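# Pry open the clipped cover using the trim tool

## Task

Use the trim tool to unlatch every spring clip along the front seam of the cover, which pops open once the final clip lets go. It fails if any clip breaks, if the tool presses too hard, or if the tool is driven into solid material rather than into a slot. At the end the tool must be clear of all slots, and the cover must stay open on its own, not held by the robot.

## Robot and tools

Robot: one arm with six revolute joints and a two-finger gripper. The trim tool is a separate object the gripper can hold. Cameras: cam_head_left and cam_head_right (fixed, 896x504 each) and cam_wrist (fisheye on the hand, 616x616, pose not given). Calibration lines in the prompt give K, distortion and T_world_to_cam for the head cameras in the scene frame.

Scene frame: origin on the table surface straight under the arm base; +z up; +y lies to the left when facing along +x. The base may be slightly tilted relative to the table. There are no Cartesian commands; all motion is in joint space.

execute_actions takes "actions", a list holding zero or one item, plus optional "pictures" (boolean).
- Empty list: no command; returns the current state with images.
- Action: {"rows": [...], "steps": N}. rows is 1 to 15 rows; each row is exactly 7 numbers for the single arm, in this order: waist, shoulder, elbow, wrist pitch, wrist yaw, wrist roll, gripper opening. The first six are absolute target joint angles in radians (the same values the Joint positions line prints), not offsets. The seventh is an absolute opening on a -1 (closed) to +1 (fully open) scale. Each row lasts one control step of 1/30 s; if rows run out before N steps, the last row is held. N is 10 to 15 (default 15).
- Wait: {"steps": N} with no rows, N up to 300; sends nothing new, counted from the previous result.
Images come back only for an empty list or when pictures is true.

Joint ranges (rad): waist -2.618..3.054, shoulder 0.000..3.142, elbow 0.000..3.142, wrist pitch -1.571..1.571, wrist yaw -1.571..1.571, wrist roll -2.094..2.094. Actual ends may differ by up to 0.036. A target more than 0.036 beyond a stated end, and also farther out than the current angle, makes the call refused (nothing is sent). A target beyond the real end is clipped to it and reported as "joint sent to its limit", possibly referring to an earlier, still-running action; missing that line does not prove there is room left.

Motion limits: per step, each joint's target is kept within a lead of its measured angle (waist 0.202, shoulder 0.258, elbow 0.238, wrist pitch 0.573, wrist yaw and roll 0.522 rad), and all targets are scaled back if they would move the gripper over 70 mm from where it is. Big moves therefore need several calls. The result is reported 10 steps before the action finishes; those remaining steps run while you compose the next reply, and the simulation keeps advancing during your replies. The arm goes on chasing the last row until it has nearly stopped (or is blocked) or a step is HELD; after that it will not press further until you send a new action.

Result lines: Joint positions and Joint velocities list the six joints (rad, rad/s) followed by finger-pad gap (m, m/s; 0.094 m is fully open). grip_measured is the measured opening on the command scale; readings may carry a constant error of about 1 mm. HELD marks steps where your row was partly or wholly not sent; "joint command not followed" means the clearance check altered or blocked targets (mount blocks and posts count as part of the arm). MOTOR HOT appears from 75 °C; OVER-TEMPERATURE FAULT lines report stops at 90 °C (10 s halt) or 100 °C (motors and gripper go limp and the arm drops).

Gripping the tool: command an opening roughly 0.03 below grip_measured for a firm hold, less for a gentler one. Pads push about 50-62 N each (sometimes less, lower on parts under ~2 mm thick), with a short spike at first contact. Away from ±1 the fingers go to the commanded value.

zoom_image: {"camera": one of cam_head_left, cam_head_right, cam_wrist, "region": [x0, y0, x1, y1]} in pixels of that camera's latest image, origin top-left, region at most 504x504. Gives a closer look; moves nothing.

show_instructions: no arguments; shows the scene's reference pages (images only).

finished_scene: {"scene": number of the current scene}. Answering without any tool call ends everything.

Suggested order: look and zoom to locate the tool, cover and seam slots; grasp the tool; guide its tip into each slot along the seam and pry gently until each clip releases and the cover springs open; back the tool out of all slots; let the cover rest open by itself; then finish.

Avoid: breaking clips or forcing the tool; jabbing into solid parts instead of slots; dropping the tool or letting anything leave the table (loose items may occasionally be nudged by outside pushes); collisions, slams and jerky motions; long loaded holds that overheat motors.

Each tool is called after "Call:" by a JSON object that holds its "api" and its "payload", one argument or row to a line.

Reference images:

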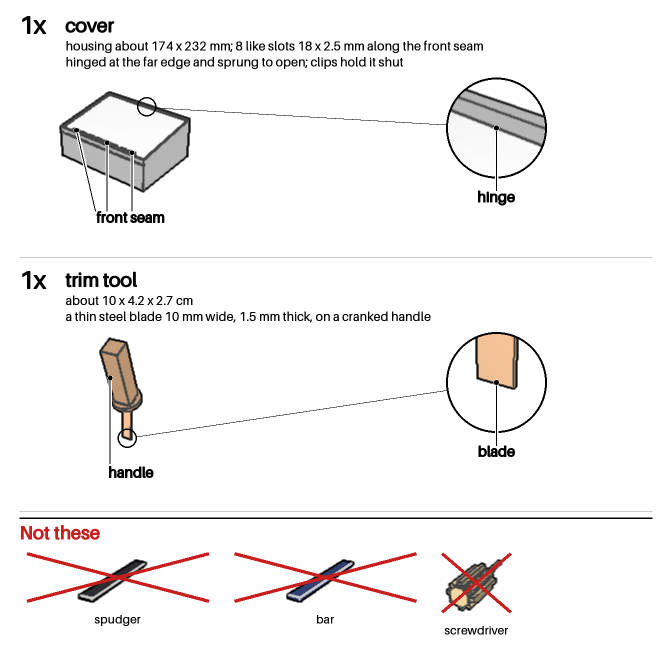

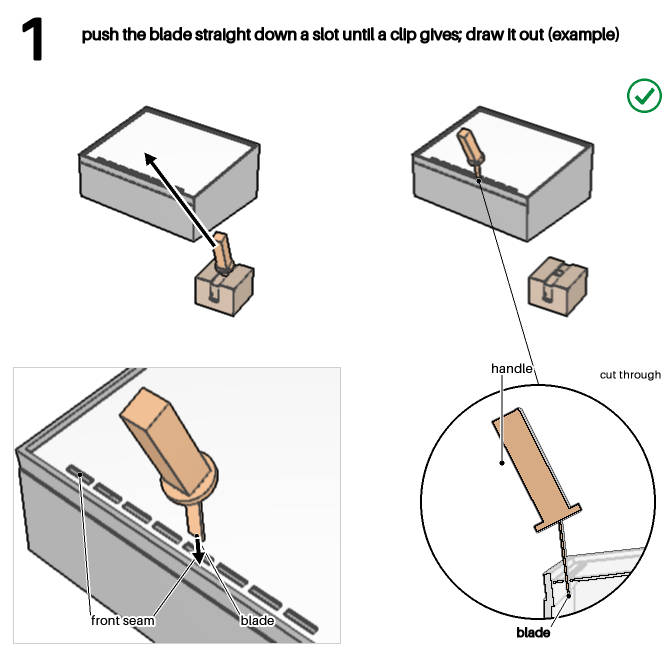

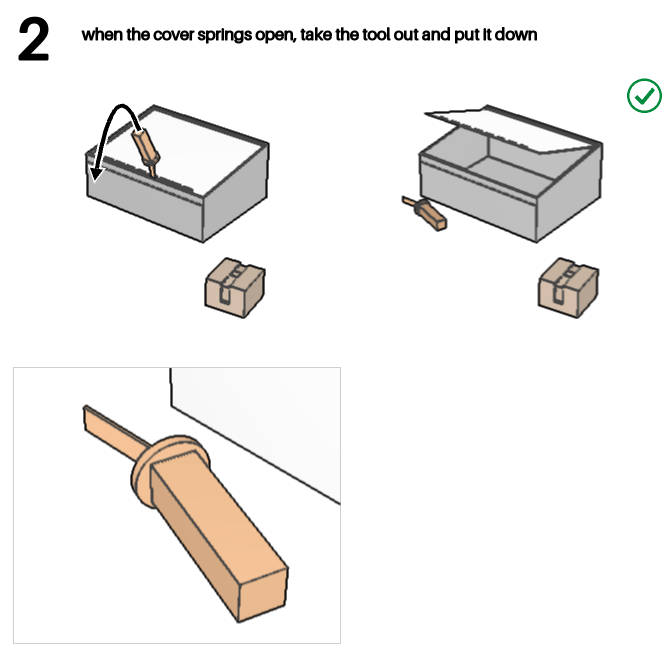

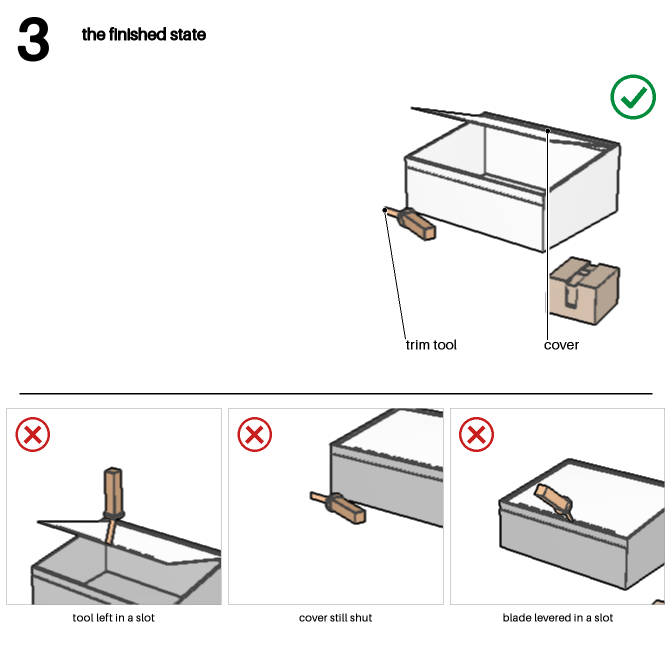

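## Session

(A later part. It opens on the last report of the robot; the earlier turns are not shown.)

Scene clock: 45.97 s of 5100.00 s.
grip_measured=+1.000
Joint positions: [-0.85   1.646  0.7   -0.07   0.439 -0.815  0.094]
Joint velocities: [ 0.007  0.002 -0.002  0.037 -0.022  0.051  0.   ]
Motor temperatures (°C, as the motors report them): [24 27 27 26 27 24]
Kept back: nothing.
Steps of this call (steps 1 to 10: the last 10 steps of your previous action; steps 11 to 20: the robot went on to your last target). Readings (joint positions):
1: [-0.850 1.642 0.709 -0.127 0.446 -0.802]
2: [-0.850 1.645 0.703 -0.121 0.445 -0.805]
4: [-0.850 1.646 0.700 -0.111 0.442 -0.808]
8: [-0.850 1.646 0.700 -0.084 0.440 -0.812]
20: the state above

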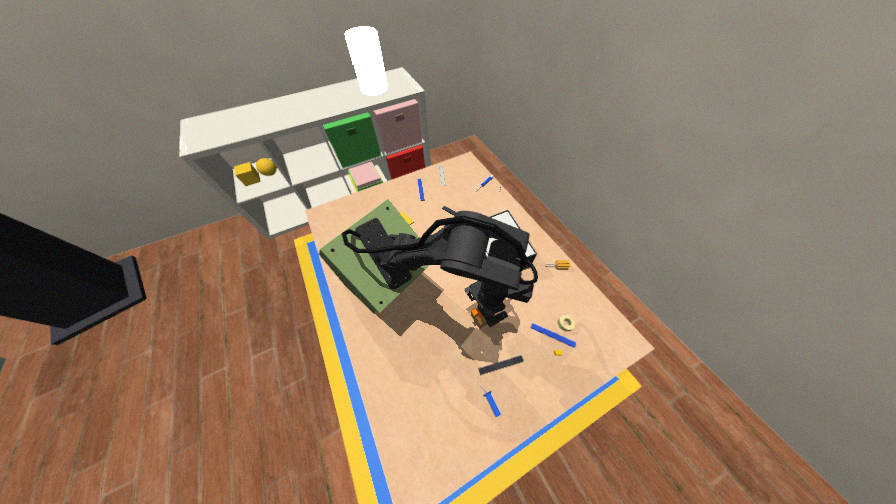

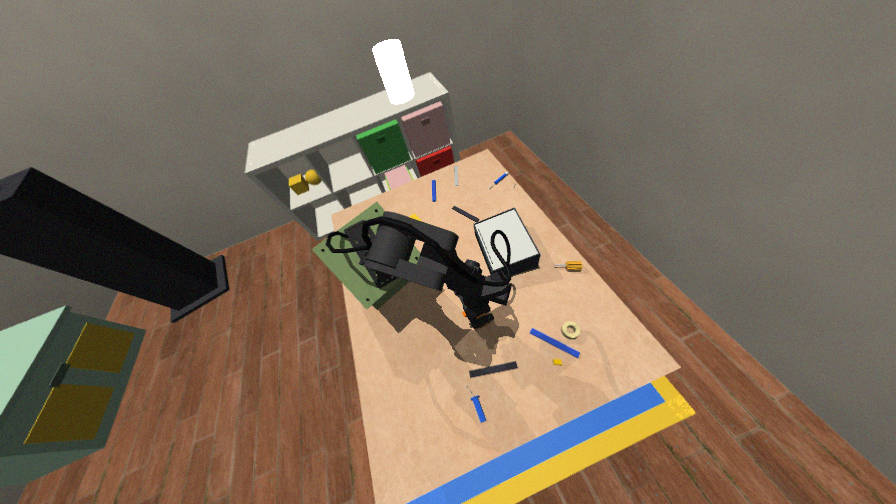

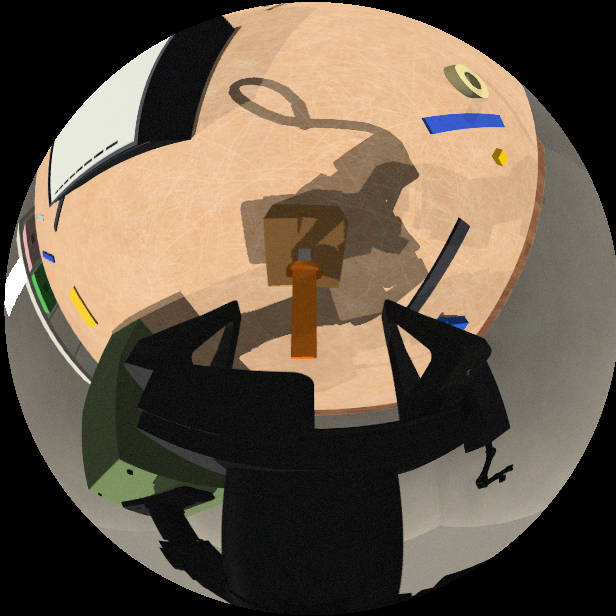

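Call:
{"api": "execute_actions", "payload": {
  "actions": [
    {"rows": [[-0.922,1.748,0.642,0.109,0.391,-0.885,1.0]], "steps": 15}
  ]
}}

Call:
{"api": "execute_actions", "payload": {
  "actions": [
    {"steps": 20}
  ],
  "pictures": true
}}

Scene clock: 51.47 s of 5100.00 s.
grip_measured=+1.000
Joint positions: [-0.915  1.73   0.675  0.048  0.416 -0.855  0.094]
Joint velocities: [-0.212  0.271 -0.232  0.315 -0.081 -0.154  0.   ]
Motor temperatures (°C, as the motors report them): [24 27 26 26 27 24]
Steps of this call (steps 1 to 15: the robot went on to your last target; steps 16 to 90: nothing new was sent; then 2.33 s passed at rest; steps 91 to 95: the first 5 steps of this action). Readings (joint positions):
91: [-0.858 1.656 0.695 -0.042 0.431 -0.825]
92: [-0.873 1.677 0.692 -0.006 0.424 -0.835]
94: [-0.905 1.718 0.683 0.037 0.418 -0.850]
95: the state above

Scene clock: 52.13 s of 5100.00 s.
grip_measured=+1.000
Joint positions: [-0.92   1.739  0.66   0.096  0.404 -0.876  0.094]
Joint velocities: [-0.012 -0.002 -0.002  0.066  0.022 -0.051  0.   ]
Motor temperatures (°C, as the motors report them): [24 27 26 26 27 24]
Kept back: nothing.
Steps of this call (steps 1 to 10: the last 10 steps of your previous action; steps 11 to 20: the robot went on to your last target). Readings (joint positions):
1: [-0.919 1.737 0.668 0.053 0.415 -0.859]
2: [-0.920 1.739 0.663 0.057 0.413 -0.862]
4: [-0.920 1.739 0.660 0.064 0.410 -0.868]
8: [-0.920 1.739 0.660 0.085 0.406 -0.872]
20: the state above

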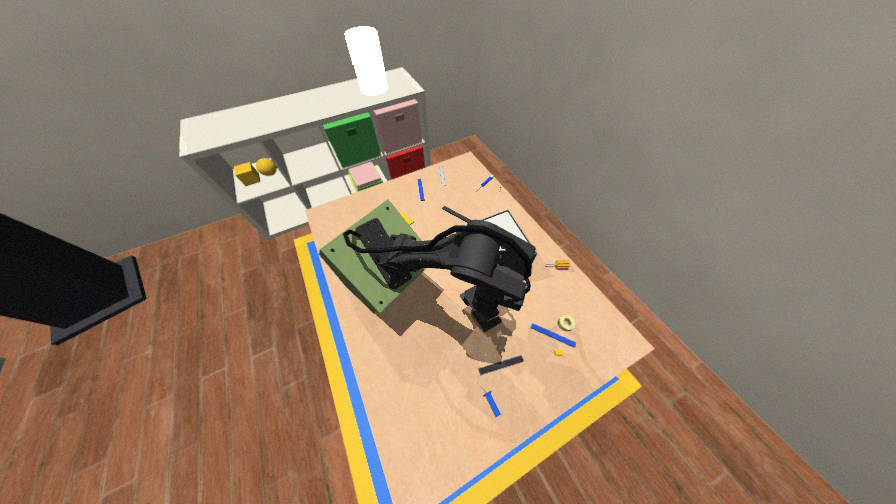

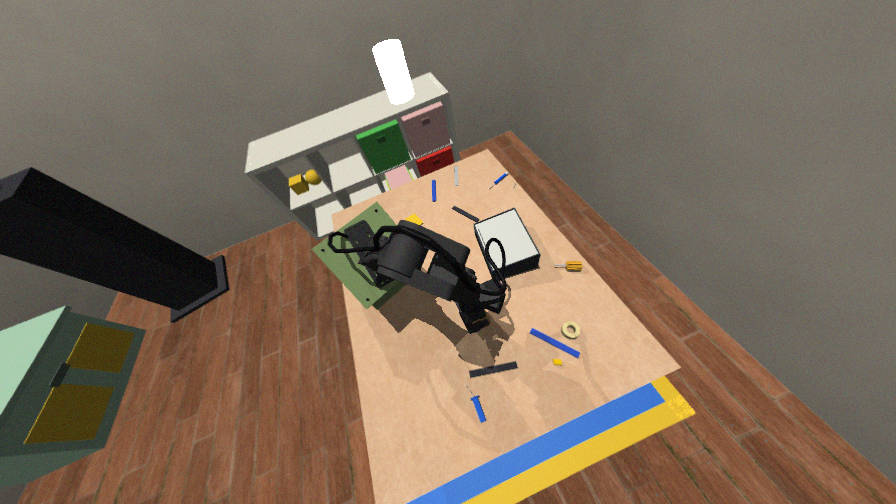

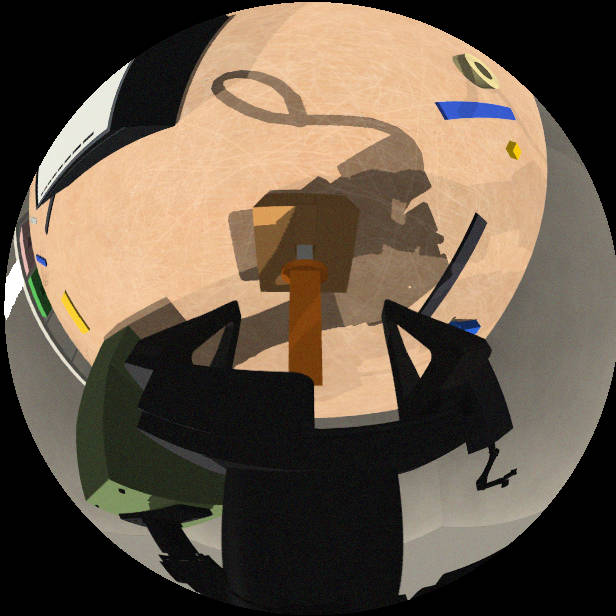

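Call:
{"api": "zoom_image", "payload": {
  "camera": "cam_wrist",
  "region": [210, 180, 410, 400]
}}

Region (210, 180, 410, 400) of cam_wrist's 616x616 image, scaled by 2.291, with more detail than that image has; it fills the left 458 columns of this view, and the rest is white.

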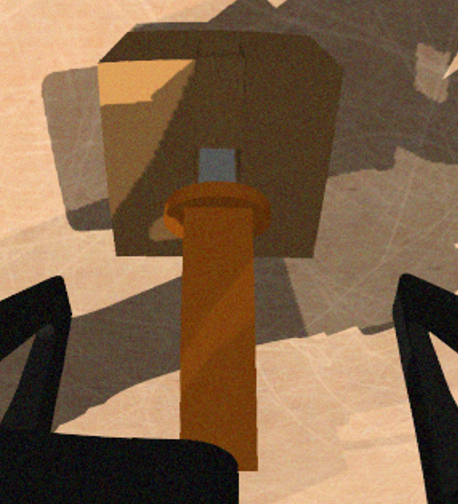

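Call:
{"api": "execute_actions", "payload": {
  "actions": [
    {"rows": [[-0.906,1.751,0.631,0.123,0.397,-0.880,0.5]], "steps": 15}
  ]
}}

Call:
{"api": "execute_actions", "payload": {
  "actions": [
    {"steps": 15}
  ],
  "pictures": true
}}

Scene clock: 54.00 s of 5100.00 s.
grip_measured=+0.503
Joint positions: [-0.92   1.739  0.66   0.105  0.404 -0.876  0.071]
Joint velocities: [-0.012  0.002  0.002 -0.051  0.037  0.022 -0.003]
Motor temperatures (°C, as the motors report them): [24 27 26 26 27 24]
Steps of this call (steps 1 to 15: the robot went on to your last target; steps 16 to 51: nothing new was sent; steps 52 to 56: the first 5 steps of this action). Readings (joint positions):
52: [-0.920 1.739 0.660 0.097 0.404 -0.876]
53: [-0.920 1.739 0.660 0.100 0.404 -0.876]
55: [-0.920 1.739 0.660 0.104 0.404 -0.876]
56: the state above

Scene clock: 54.50 s of 5100.00 s.
grip_measured=+0.502
Joint positions: [-0.92   1.739  0.66   0.11   0.404 -0.876  0.071]
Joint velocities: [ 0.002  0.002 -0.007  0.007  0.022  0.051  0.   ]
Motor temperatures (°C, as the motors report them): [24 27 26 26 27 24]
Kept back: nothing.
Steps of this call (steps 1 to 10: the last 10 steps of your previous action; steps 11 to 15: the robot went on to your last target). Readings (joint positions):
1: [-0.920 1.739 0.660 0.107 0.404 -0.876]
2: [-0.920 1.739 0.660 0.107 0.404 -0.876]
4: [-0.920 1.739 0.660 0.109 0.404 -0.876]
8: [-0.920 1.739 0.660 0.110 0.404 -0.876]
15: the state above
The arm was judged still, so your last target was given up. Only a new action makes it travel on or press farther. Fingers that are still opening or closing keep moving.

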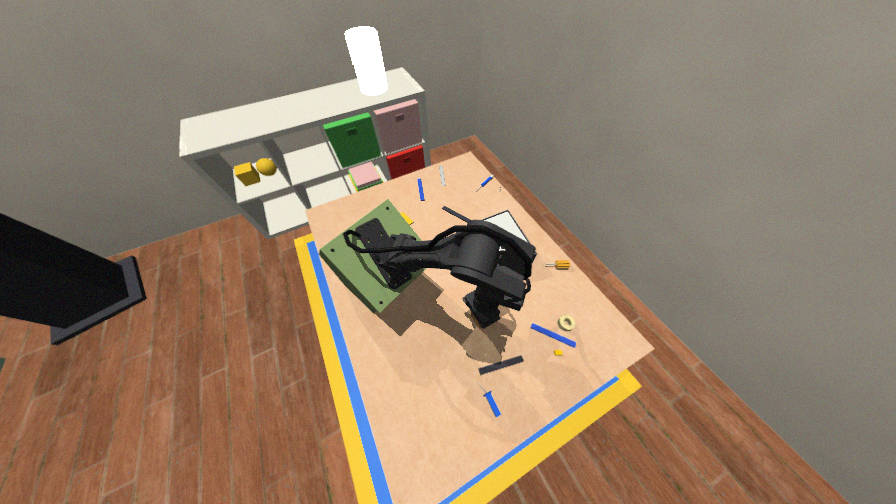

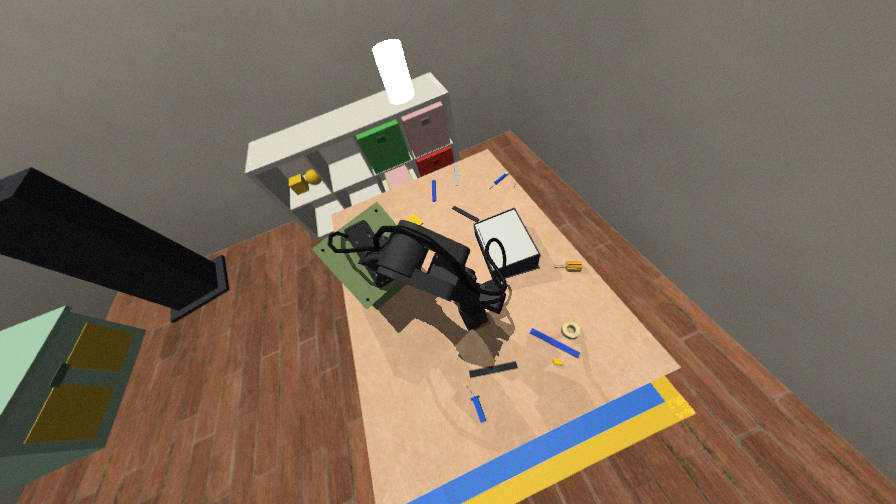

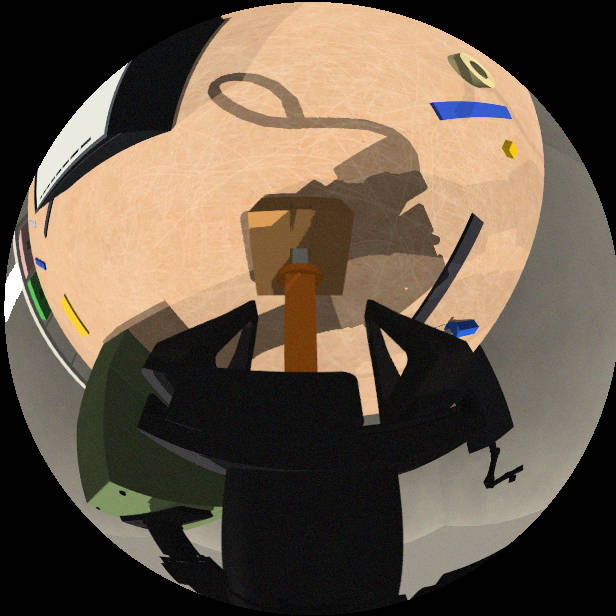

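Call:
{"api": "execute_actions", "payload": {
  "actions": [
    {"rows": [[-0.918,1.748,0.645,0.075,0.366,-0.880,0.5]], "steps": 15}
  ]
}}

Call:
{"api": "execute_actions", "payload": {
  "actions": [
    {"steps": 15}
  ],
  "pictures": true
}}

Scene clock: 56.47 s of 5100.00 s.
grip_measured=+0.502
Joint positions: [-0.92   1.739  0.66   0.099  0.388 -0.876  0.071]
Joint velocities: [ 0.002  0.002 -0.002 -0.037 -0.007 -0.081 -0.   ]
Motor temperatures (°C, as the motors report them): [24 28 26 26 27 24]
Steps of this call (steps 1 to 54: nothing new was sent; steps 55 to 59: the first 5 steps of this action). Readings (joint positions):
55: [-0.920 1.739 0.660 0.109 0.400 -0.876]
56: [-0.920 1.739 0.660 0.106 0.396 -0.876]
58: [-0.920 1.739 0.660 0.101 0.390 -0.876]
59: the state above

Scene clock: 56.97 s of 5100.00 s.
grip_measured=+0.502
Joint positions: [-0.92   1.739  0.66   0.093  0.38  -0.876  0.071]
Joint velocities: [-0.002 -0.002 -0.002 -0.081 -0.051  0.007 -0.   ]
Motor temperatures (°C, as the motors report them): [24 28 26 26 27 24]
Kept back: nothing.
Steps of this call (steps 1 to 10: the last 10 steps of your previous action; steps 11 to 15: the robot went on to your last target). Readings (joint positions):
1: [-0.920 1.739 0.660 0.097 0.386 -0.876]
2: [-0.920 1.739 0.660 0.097 0.385 -0.876]
4: [-0.920 1.739 0.660 0.095 0.383 -0.876]
8: [-0.920 1.739 0.660 0.094 0.381 -0.876]
15: the state above
The arm was judged still, so your last target was given up. Only a new action makes it travel on or press farther. Fingers that are still opening or closing keep moving.

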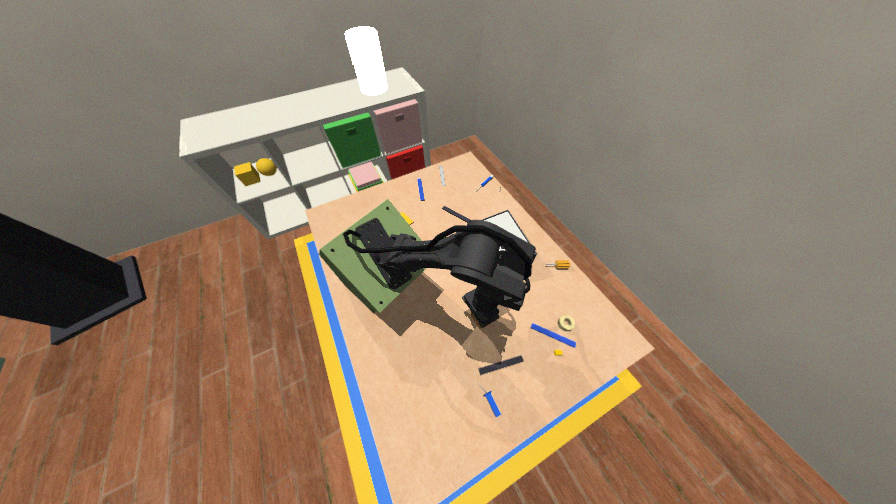

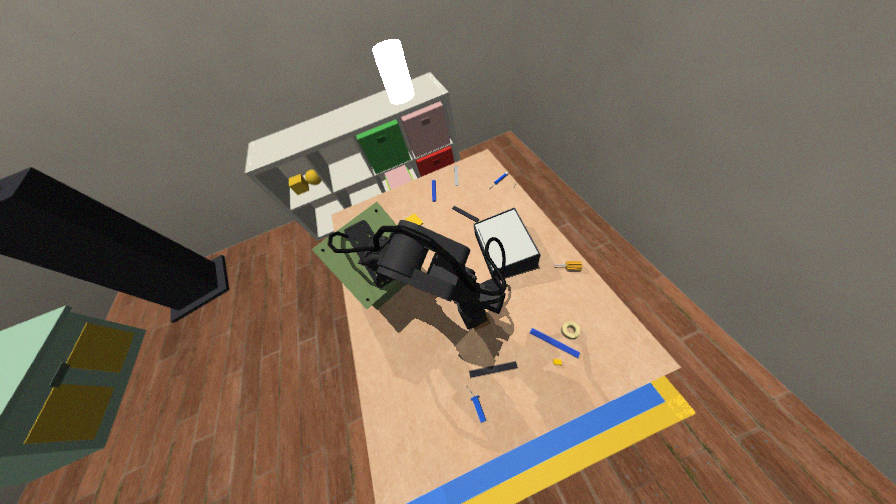

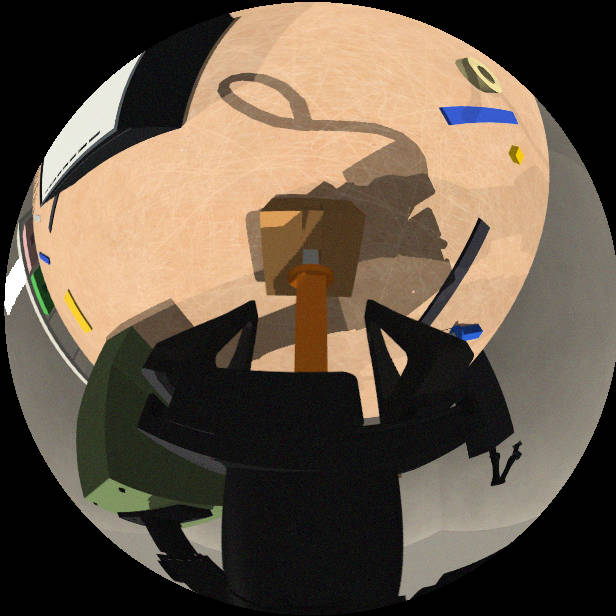

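Call:
{"api": "execute_actions", "payload": {
  "actions": [
    {"rows": [[-0.918,1.748,0.645,0.080,0.368,-0.880,0.2],[-0.918,1.748,0.645,0.080,0.368,-0.880,-0.1],[-0.918,1.748,0.645,0.080,0.368,-0.880,-0.3],[-0.918,1.748,0.645,0.080,0.368,-0.880,-0.45],[-0.918,1.748,0.645,0.080,0.368,-0.880,-0.55],[-0.918,1.748,0.645,0.080,0.368,-0.880,-0.62],[-0.918,1.748,0.645,0.080,0.368,-0.880,-0.68]], "steps": 15}
  ]
}}

Call:
{"api": "execute_actions", "payload": {
  "actions": [
    {"steps": 15}
  ],
  "pictures": true
}}

Scene clock: 57.63 s of 5100.00 s.
grip_measured=-0.494
Joint positions: [-0.92   1.739  0.66   0.093  0.379 -0.876  0.024]
Joint velocities: [ 0.002 -0.017 -0.002 -0.022  0.037  0.037 -0.11 ]
Motor temperatures (°C, as the motors report them): [24 28 26 26 27 24]
Steps of this call (steps 1 to 15: nothing new was sent; steps 16 to 20: the first 5 steps of this action). Readings (joint positions):
16: [-0.920 1.739 0.660 0.093 0.379 -0.876]
17: [-0.920 1.739 0.660 0.093 0.379 -0.876]
19: [-0.920 1.739 0.660 0.093 0.379 -0.876]
20: the state above

Scene clock: 58.13 s of 5100.00 s.
grip_measured=-0.666
Joint positions: [-0.92   1.739  0.66   0.093  0.379 -0.876  0.016]
Joint velocities: [ 0.012 -0.002  0.007 -0.051 -0.022  0.037  0.001]
Motor temperatures (°C, as the motors report them): [24 28 26 26 27 24]
Kept back: nothing.
Steps of this call (steps 1 to 10: the last 10 steps of your previous action; steps 11 to 15: the robot went on to your last target). Readings (joint positions):
1: [-0.920 1.739 0.660 0.093 0.379 -0.876]
2: [-0.920 1.739 0.660 0.093 0.379 -0.876]
4: [-0.920 1.739 0.660 0.093 0.379 -0.876]
8: [-0.920 1.739 0.660 0.093 0.379 -0.876]
15: the state above
The arm was judged still, so your last target was given up. Only a new action makes it travel on or press farther. Fingers that are still opening or closing keep moving.

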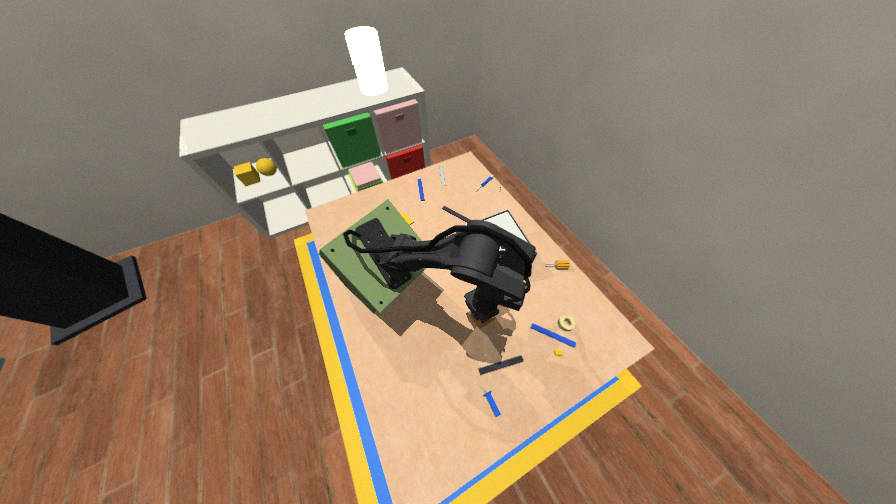

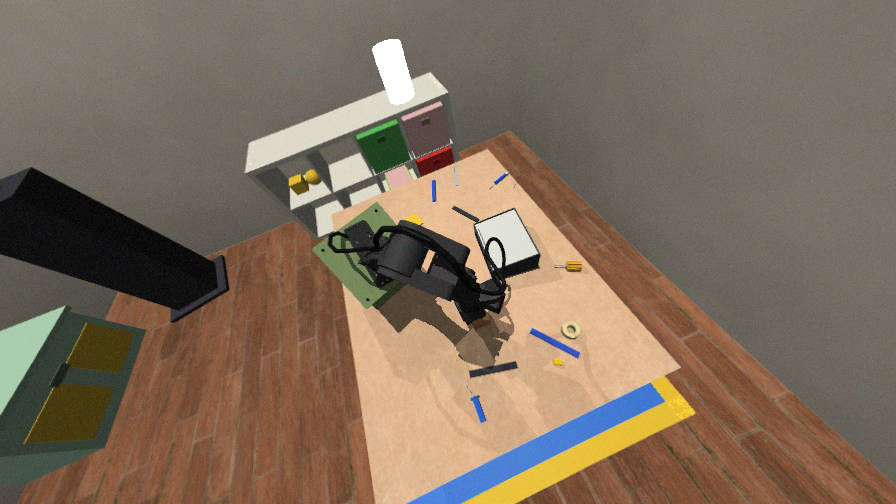

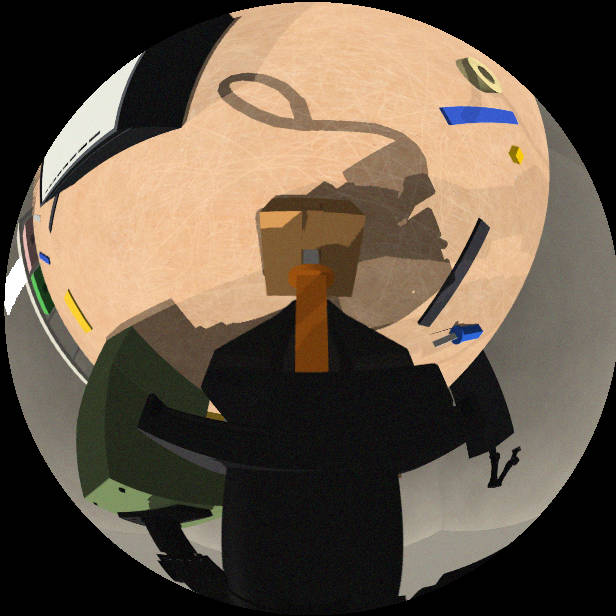

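Call:
{"api": "execute_actions", "payload": {
  "actions": [
    {"rows": [[-0.915,1.735,0.655,0.085,0.382,-0.872,-0.71],[-0.910,1.725,0.654,0.075,0.385,-0.868,-0.71],[-0.903,1.708,0.653,0.056,0.389,-0.861,-0.71],[-0.896,1.690,0.652,0.036,0.393,-0.854,-0.71],[-0.888,1.672,0.651,0.016,0.398,-0.847,-0.71],[-0.881,1.654,0.650,-0.004,0.402,-0.840,-0.71],[-0.873,1.636,0.649,-0.023,0.406,-0.833,-0.71],[-0.866,1.618,0.648,-0.043,0.411,-0.826,-0.71],[-0.858,1.600,0.647,-0.062,0.415,-0.819,-0.71],[-0.851,1.582,0.646,-0.081,0.419,-0.812,-0.71],[-0.843,1.564,0.645,-0.100,0.424,-0.805,-0.71],[-0.836,1.546,0.644,-0.119,0.428,-0.798,-0.71],[-0.828,1.528,0.643,-0.138,0.432,-0.791,-0.71],[-0.818,1.505,0.642,-0.165,0.438,-0.782,-0.71],[-0.808,1.475,0.640,-0.195,0.445,-0.772,-0.71]], "steps": 15}
  ]
}}

Call:
{"api": "execute_actions", "payload": {
  "actions": [
    {"steps": 20}
  ],
  "pictures": true
}}

Scene clock: 61.10 s of 5100.00 s.
grip_measured=-0.676
Joint positions: [-0.916  1.72   0.66   0.071  0.383 -0.87   0.015]
Joint velocities: [ 0.095 -0.374  0.002 -0.374  0.037  0.168 -0.   ]
Motor temperatures (°C, as the motors report them): [24 28 26 26 27 24]
Steps of this call (steps 1 to 84: nothing new was sent; steps 85 to 89: the first 5 steps of this action). Readings (joint positions):
85: [-0.920 1.739 0.660 0.093 0.379 -0.876]
86: [-0.920 1.739 0.660 0.093 0.379 -0.876]
88: [-0.919 1.731 0.660 0.082 0.381 -0.873]
89: the state above

Scene clock: 61.77 s of 5100.00 s.
grip_measured=-0.676
Joint positions: [-0.821  1.483  0.66  -0.168  0.435 -0.785  0.015]
Joint velocities: [ 0.002 -0.017  0.007 -0.022 -0.095 -0.022  0.   ]
Motor temperatures (°C, as the motors report them): [24 28 26 26 27 24]
Kept back: nothing.
Steps of this call (steps 1 to 10: the last 10 steps of your previous action; steps 11 to 20: the robot went on to your last target). Readings (joint positions):
1: [-0.911 1.705 0.660 0.057 0.385 -0.866]
2: [-0.904 1.687 0.660 0.042 0.388 -0.862]
4: [-0.887 1.648 0.660 0.013 0.395 -0.852]
8: [-0.855 1.571 0.660 -0.049 0.409 -0.827]
20: the state above

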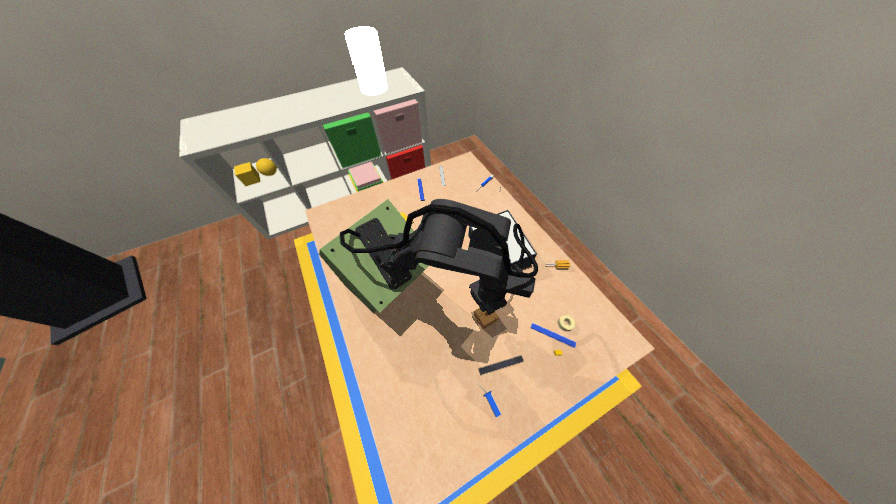

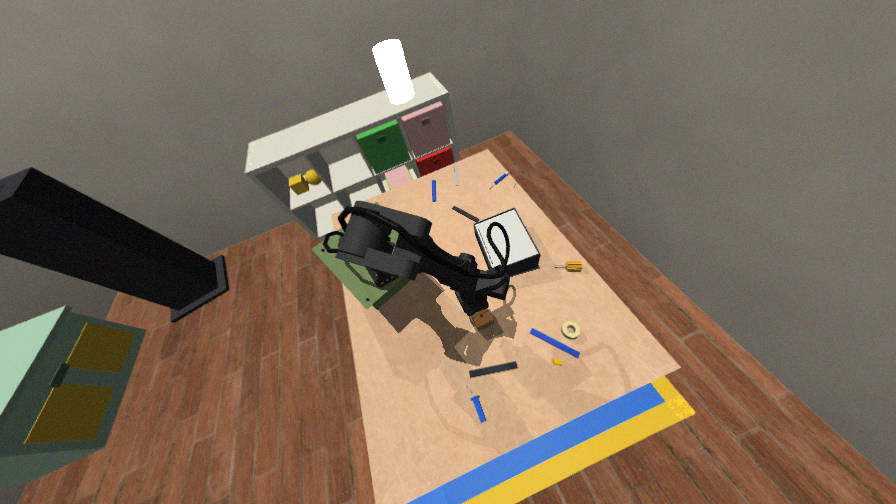

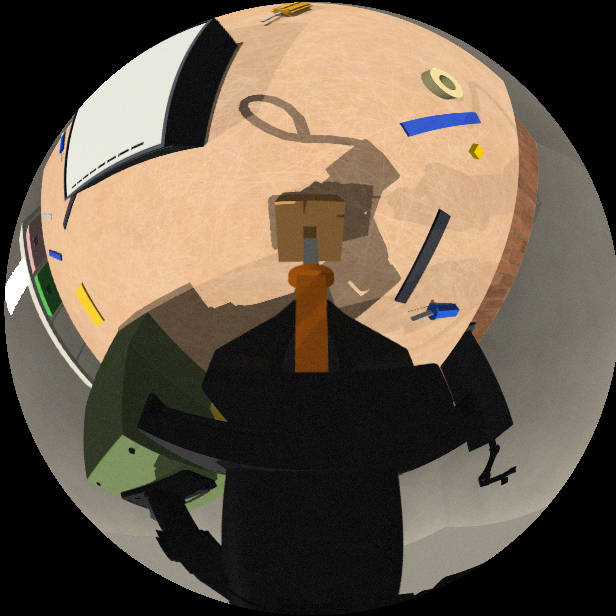

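Call:
{"api": "zoom_image", "payload": {
  "camera": "cam_wrist",
  "region": [230, 170, 390, 330]
}}

Region (230, 170, 390, 330) of cam_wrist's 616x616 image, scaled by 3.150, with more detail than that image has.

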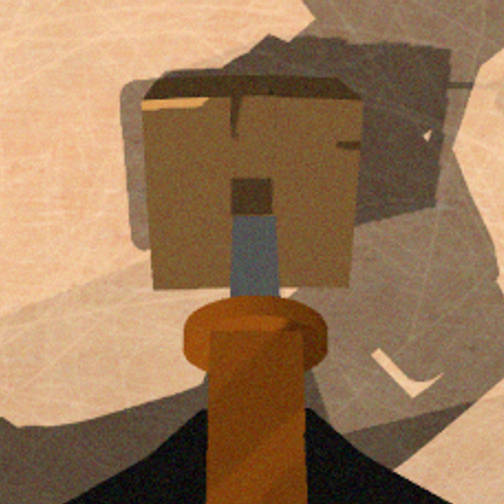

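Call:
{"api": "execute_actions", "payload": {
  "actions": [
    {"rows": [[-0.75,1.49,0.68,-0.22,0.46,-0.72,-0.71],[-0.68,1.495,0.70,-0.28,0.49,-0.65,-0.71],[-0.61,1.50,0.72,-0.33,0.52,-0.58,-0.71],[-0.54,1.51,0.74,-0.38,0.55,-0.50,-0.71],[-0.47,1.52,0.755,-0.43,0.58,-0.42,-0.71],[-0.40,1.528,0.769,-0.487,0.614,-0.344,-0.71]], "steps": 15}
  ]
}}

Call:
{"api": "execute_actions", "payload": {
  "actions": [
    {"rows": [[-0.36,1.59,0.80,-0.49,0.622,-0.30,-0.71],[-0.32,1.65,0.835,-0.49,0.63,-0.25,-0.71],[-0.28,1.71,0.87,-0.492,0.64,-0.20,-0.71],[-0.24,1.77,0.905,-0.494,0.65,-0.15,-0.71],[-0.20,1.83,0.94,-0.495,0.66,-0.10,-0.71],[-0.16,1.90,0.975,-0.497,0.668,-0.05,-0.71],[-0.118,1.961,1.005,-0.498,0.676,0.0,-0.71]], "steps": 15}
  ]
}}

Call:
{"api": "execute_actions", "payload": {
  "actions": [
    {"steps": 25}
  ],
  "pictures": true
}}

Scene clock: 68.93 s of 5100.00 s.
grip_measured=-0.676
Joint positions: [-0.618  1.493  0.697 -0.281  0.508 -0.633  0.015]
Joint velocities: [ 2.     0.222  0.535 -0.916  0.403  1.355 -0.   ]
Motor temperatures (°C, as the motors report them): [24 28 26 26 27 24]
Steps of this call (steps 1 to 30: the robot went on to your last target; steps 31 to 90: nothing new was sent; then 4.00 s passed at rest; steps 91 to 95: the first 5 steps of this action). Readings (joint positions):
91: [-0.813 1.483 0.660 -0.181 0.444 -0.773]
92: [-0.790 1.483 0.663 -0.194 0.457 -0.752]
94: [-0.686 1.486 0.681 -0.249 0.491 -0.681]
95: the state above

Scene clock: 69.43 s of 5100.00 s.
grip_measured=-0.676
Joint positions: [-0.3    1.704  0.862 -0.479  0.634 -0.256  0.015]
Joint velocities: [1.062 1.8   1.057 0.022 0.198 0.974 0.   ]
Motor temperatures (°C, as the motors report them): [24 28 26 26 27 24]
Steps of this call (steps 1 to 10: the last 10 steps of your previous action; steps 11 to 15: the first 5 steps of this action). Readings (joint positions):
11: [-0.393 1.521 0.754 -0.456 0.597 -0.371]
12: [-0.384 1.545 0.769 -0.466 0.606 -0.350]
14: [-0.336 1.643 0.826 -0.478 0.626 -0.291]
15: the state above

Scene clock: 70.27 s of 5100.00 s.
grip_measured=-0.676
Joint positions: [-0.115  1.971  0.983 -0.486  0.666 -0.011  0.015]
Joint velocities: [-0.007  0.007 -0.007 -0.022 -0.037  0.037  0.   ]
Motor temperatures (°C, as the motors report them): [24 28 26 26 27 24]
Kept back: nothing.
Steps of this call (steps 1 to 10: the last 10 steps of your previous action; steps 11 to 25: the robot went on to your last target). Readings (joint positions):
1: [-0.260 1.770 0.900 -0.480 0.642 -0.218]
2: [-0.218 1.836 0.937 -0.479 0.649 -0.178]
4: [-0.147 1.934 0.981 -0.469 0.651 -0.118]
8: [-0.111 1.971 0.983 -0.483 0.653 -0.055]
25: the state above

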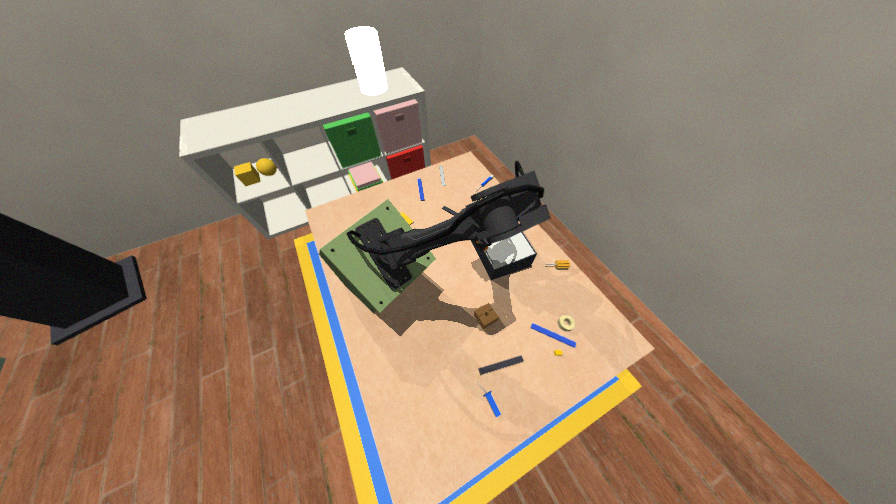

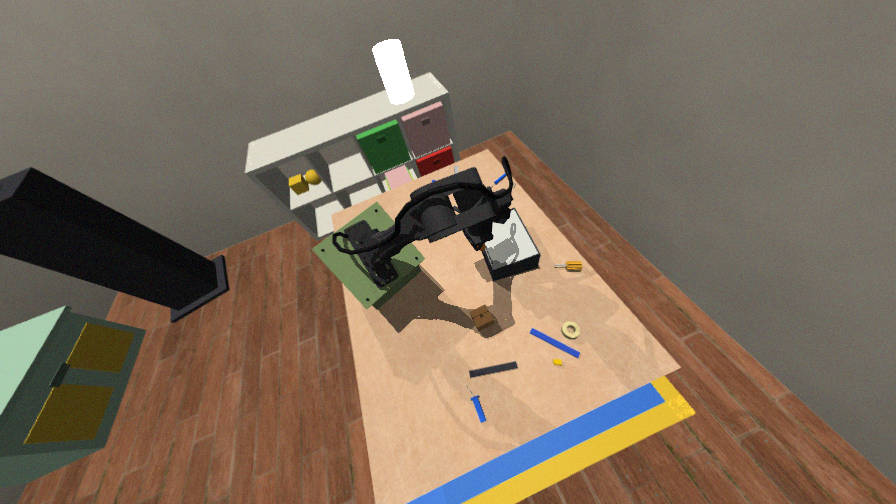

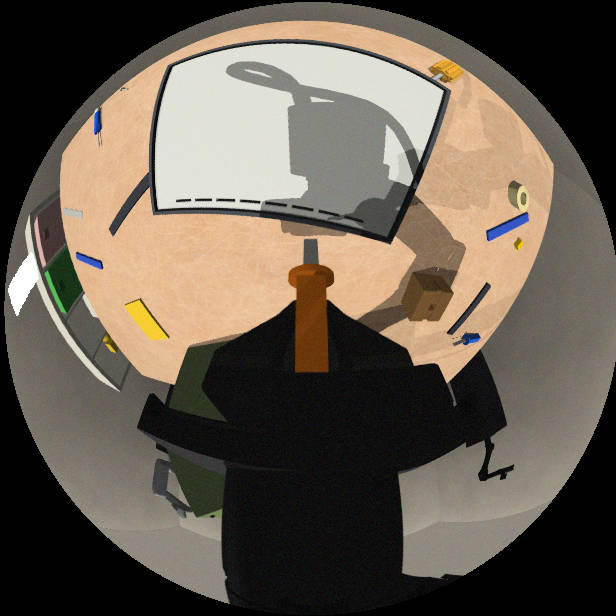

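Call:
{"api": "zoom_image", "payload": {
  "camera": "cam_wrist",
  "region": [140, 150, 420, 310]
}}

Region (140, 150, 420, 310) of cam_wrist's 616x616 image, scaled by 1.800, with more detail than that image has; it fills the top 288 rows of this view, and the rest is white.

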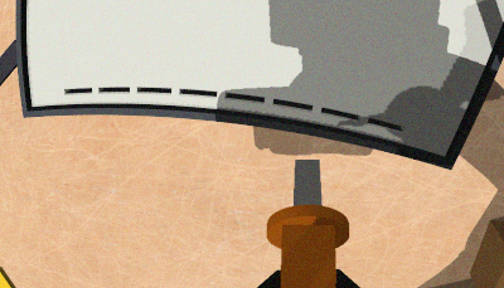

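Call:
{"api": "execute_actions", "payload": {
  "actions": []
}}

Scene clock: 72.23 s of 5100.00 s.
grip_measured=-0.676
Joint positions: [-0.115  1.971  0.983 -0.486  0.666 -0.01   0.015]
Joint velocities: [-0.017  0.002  0.007 -0.037 -0.066 -0.022 -0.   ]
Motor temperatures (°C, as the motors report them): [25 28 26 26 27 24]
Kept back: nothing.
Steps of this call (steps 1 to 15: the robot went on to your last target; steps 16 to 59: nothing new was sent). Readings (joint positions):
1: [-0.115 1.971 0.983 -0.486 0.666 -0.010]
2: [-0.115 1.971 0.983 -0.486 0.666 -0.010]
4: [-0.115 1.971 0.983 -0.486 0.666 -0.010]
8: [-0.115 1.971 0.983 -0.486 0.666 -0.010]
59: the state above
The arm was judged still, so your last target was given up. Only a new action makes it travel on or press farther. Fingers that are still opening or closing keep moving.

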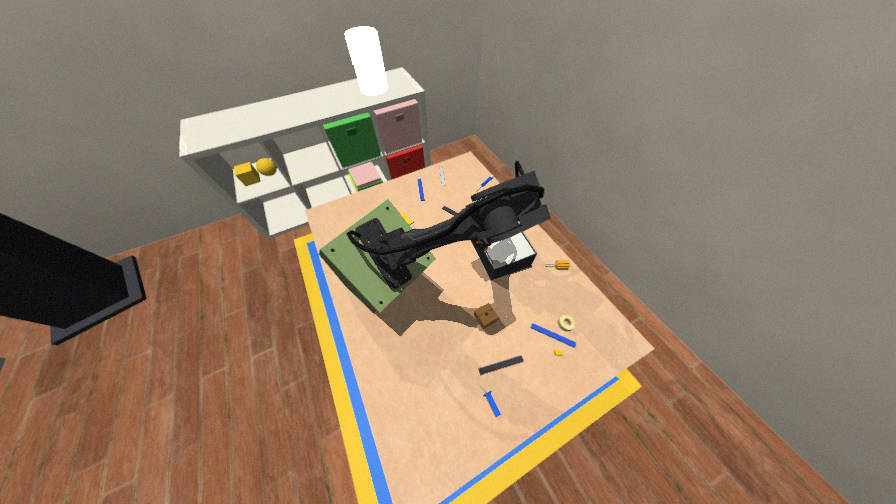

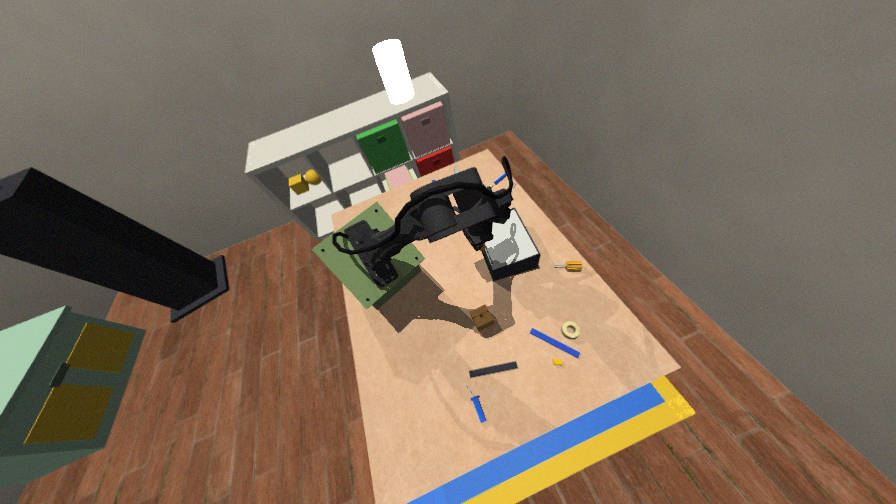

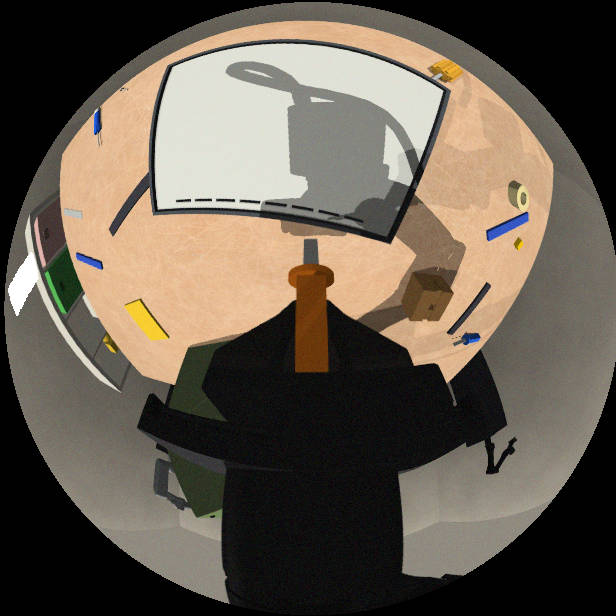

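Call:
{"api": "zoom_image", "payload": {
  "camera": "cam_wrist",
  "region": [140, 160, 420, 300]
}}

Call:
{"api": "zoom_image", "payload": {
  "camera": "cam_head_right",
  "region": [420, 180, 580, 300]
}}

Region (140, 160, 420, 300) of cam_wrist's 616x616 image, scaled by 1.800, with more detail than that image has.

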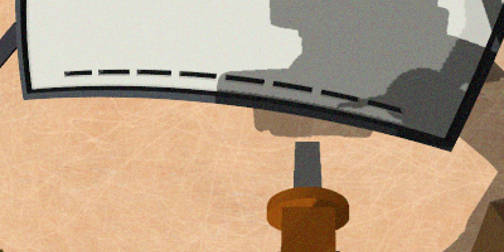

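Region (420, 180, 580, 300) of cam_head_right's 896x504 image, scaled by 3.150, with more detail than that image has; it fills the top 378 rows of this view, and the rest is white.

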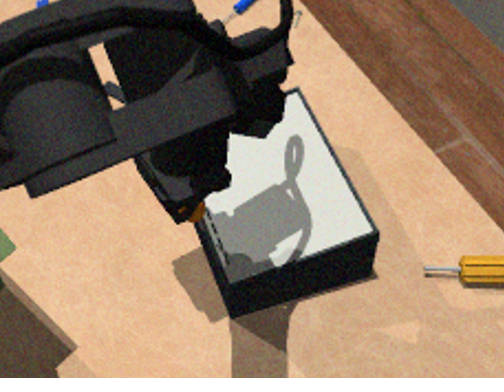

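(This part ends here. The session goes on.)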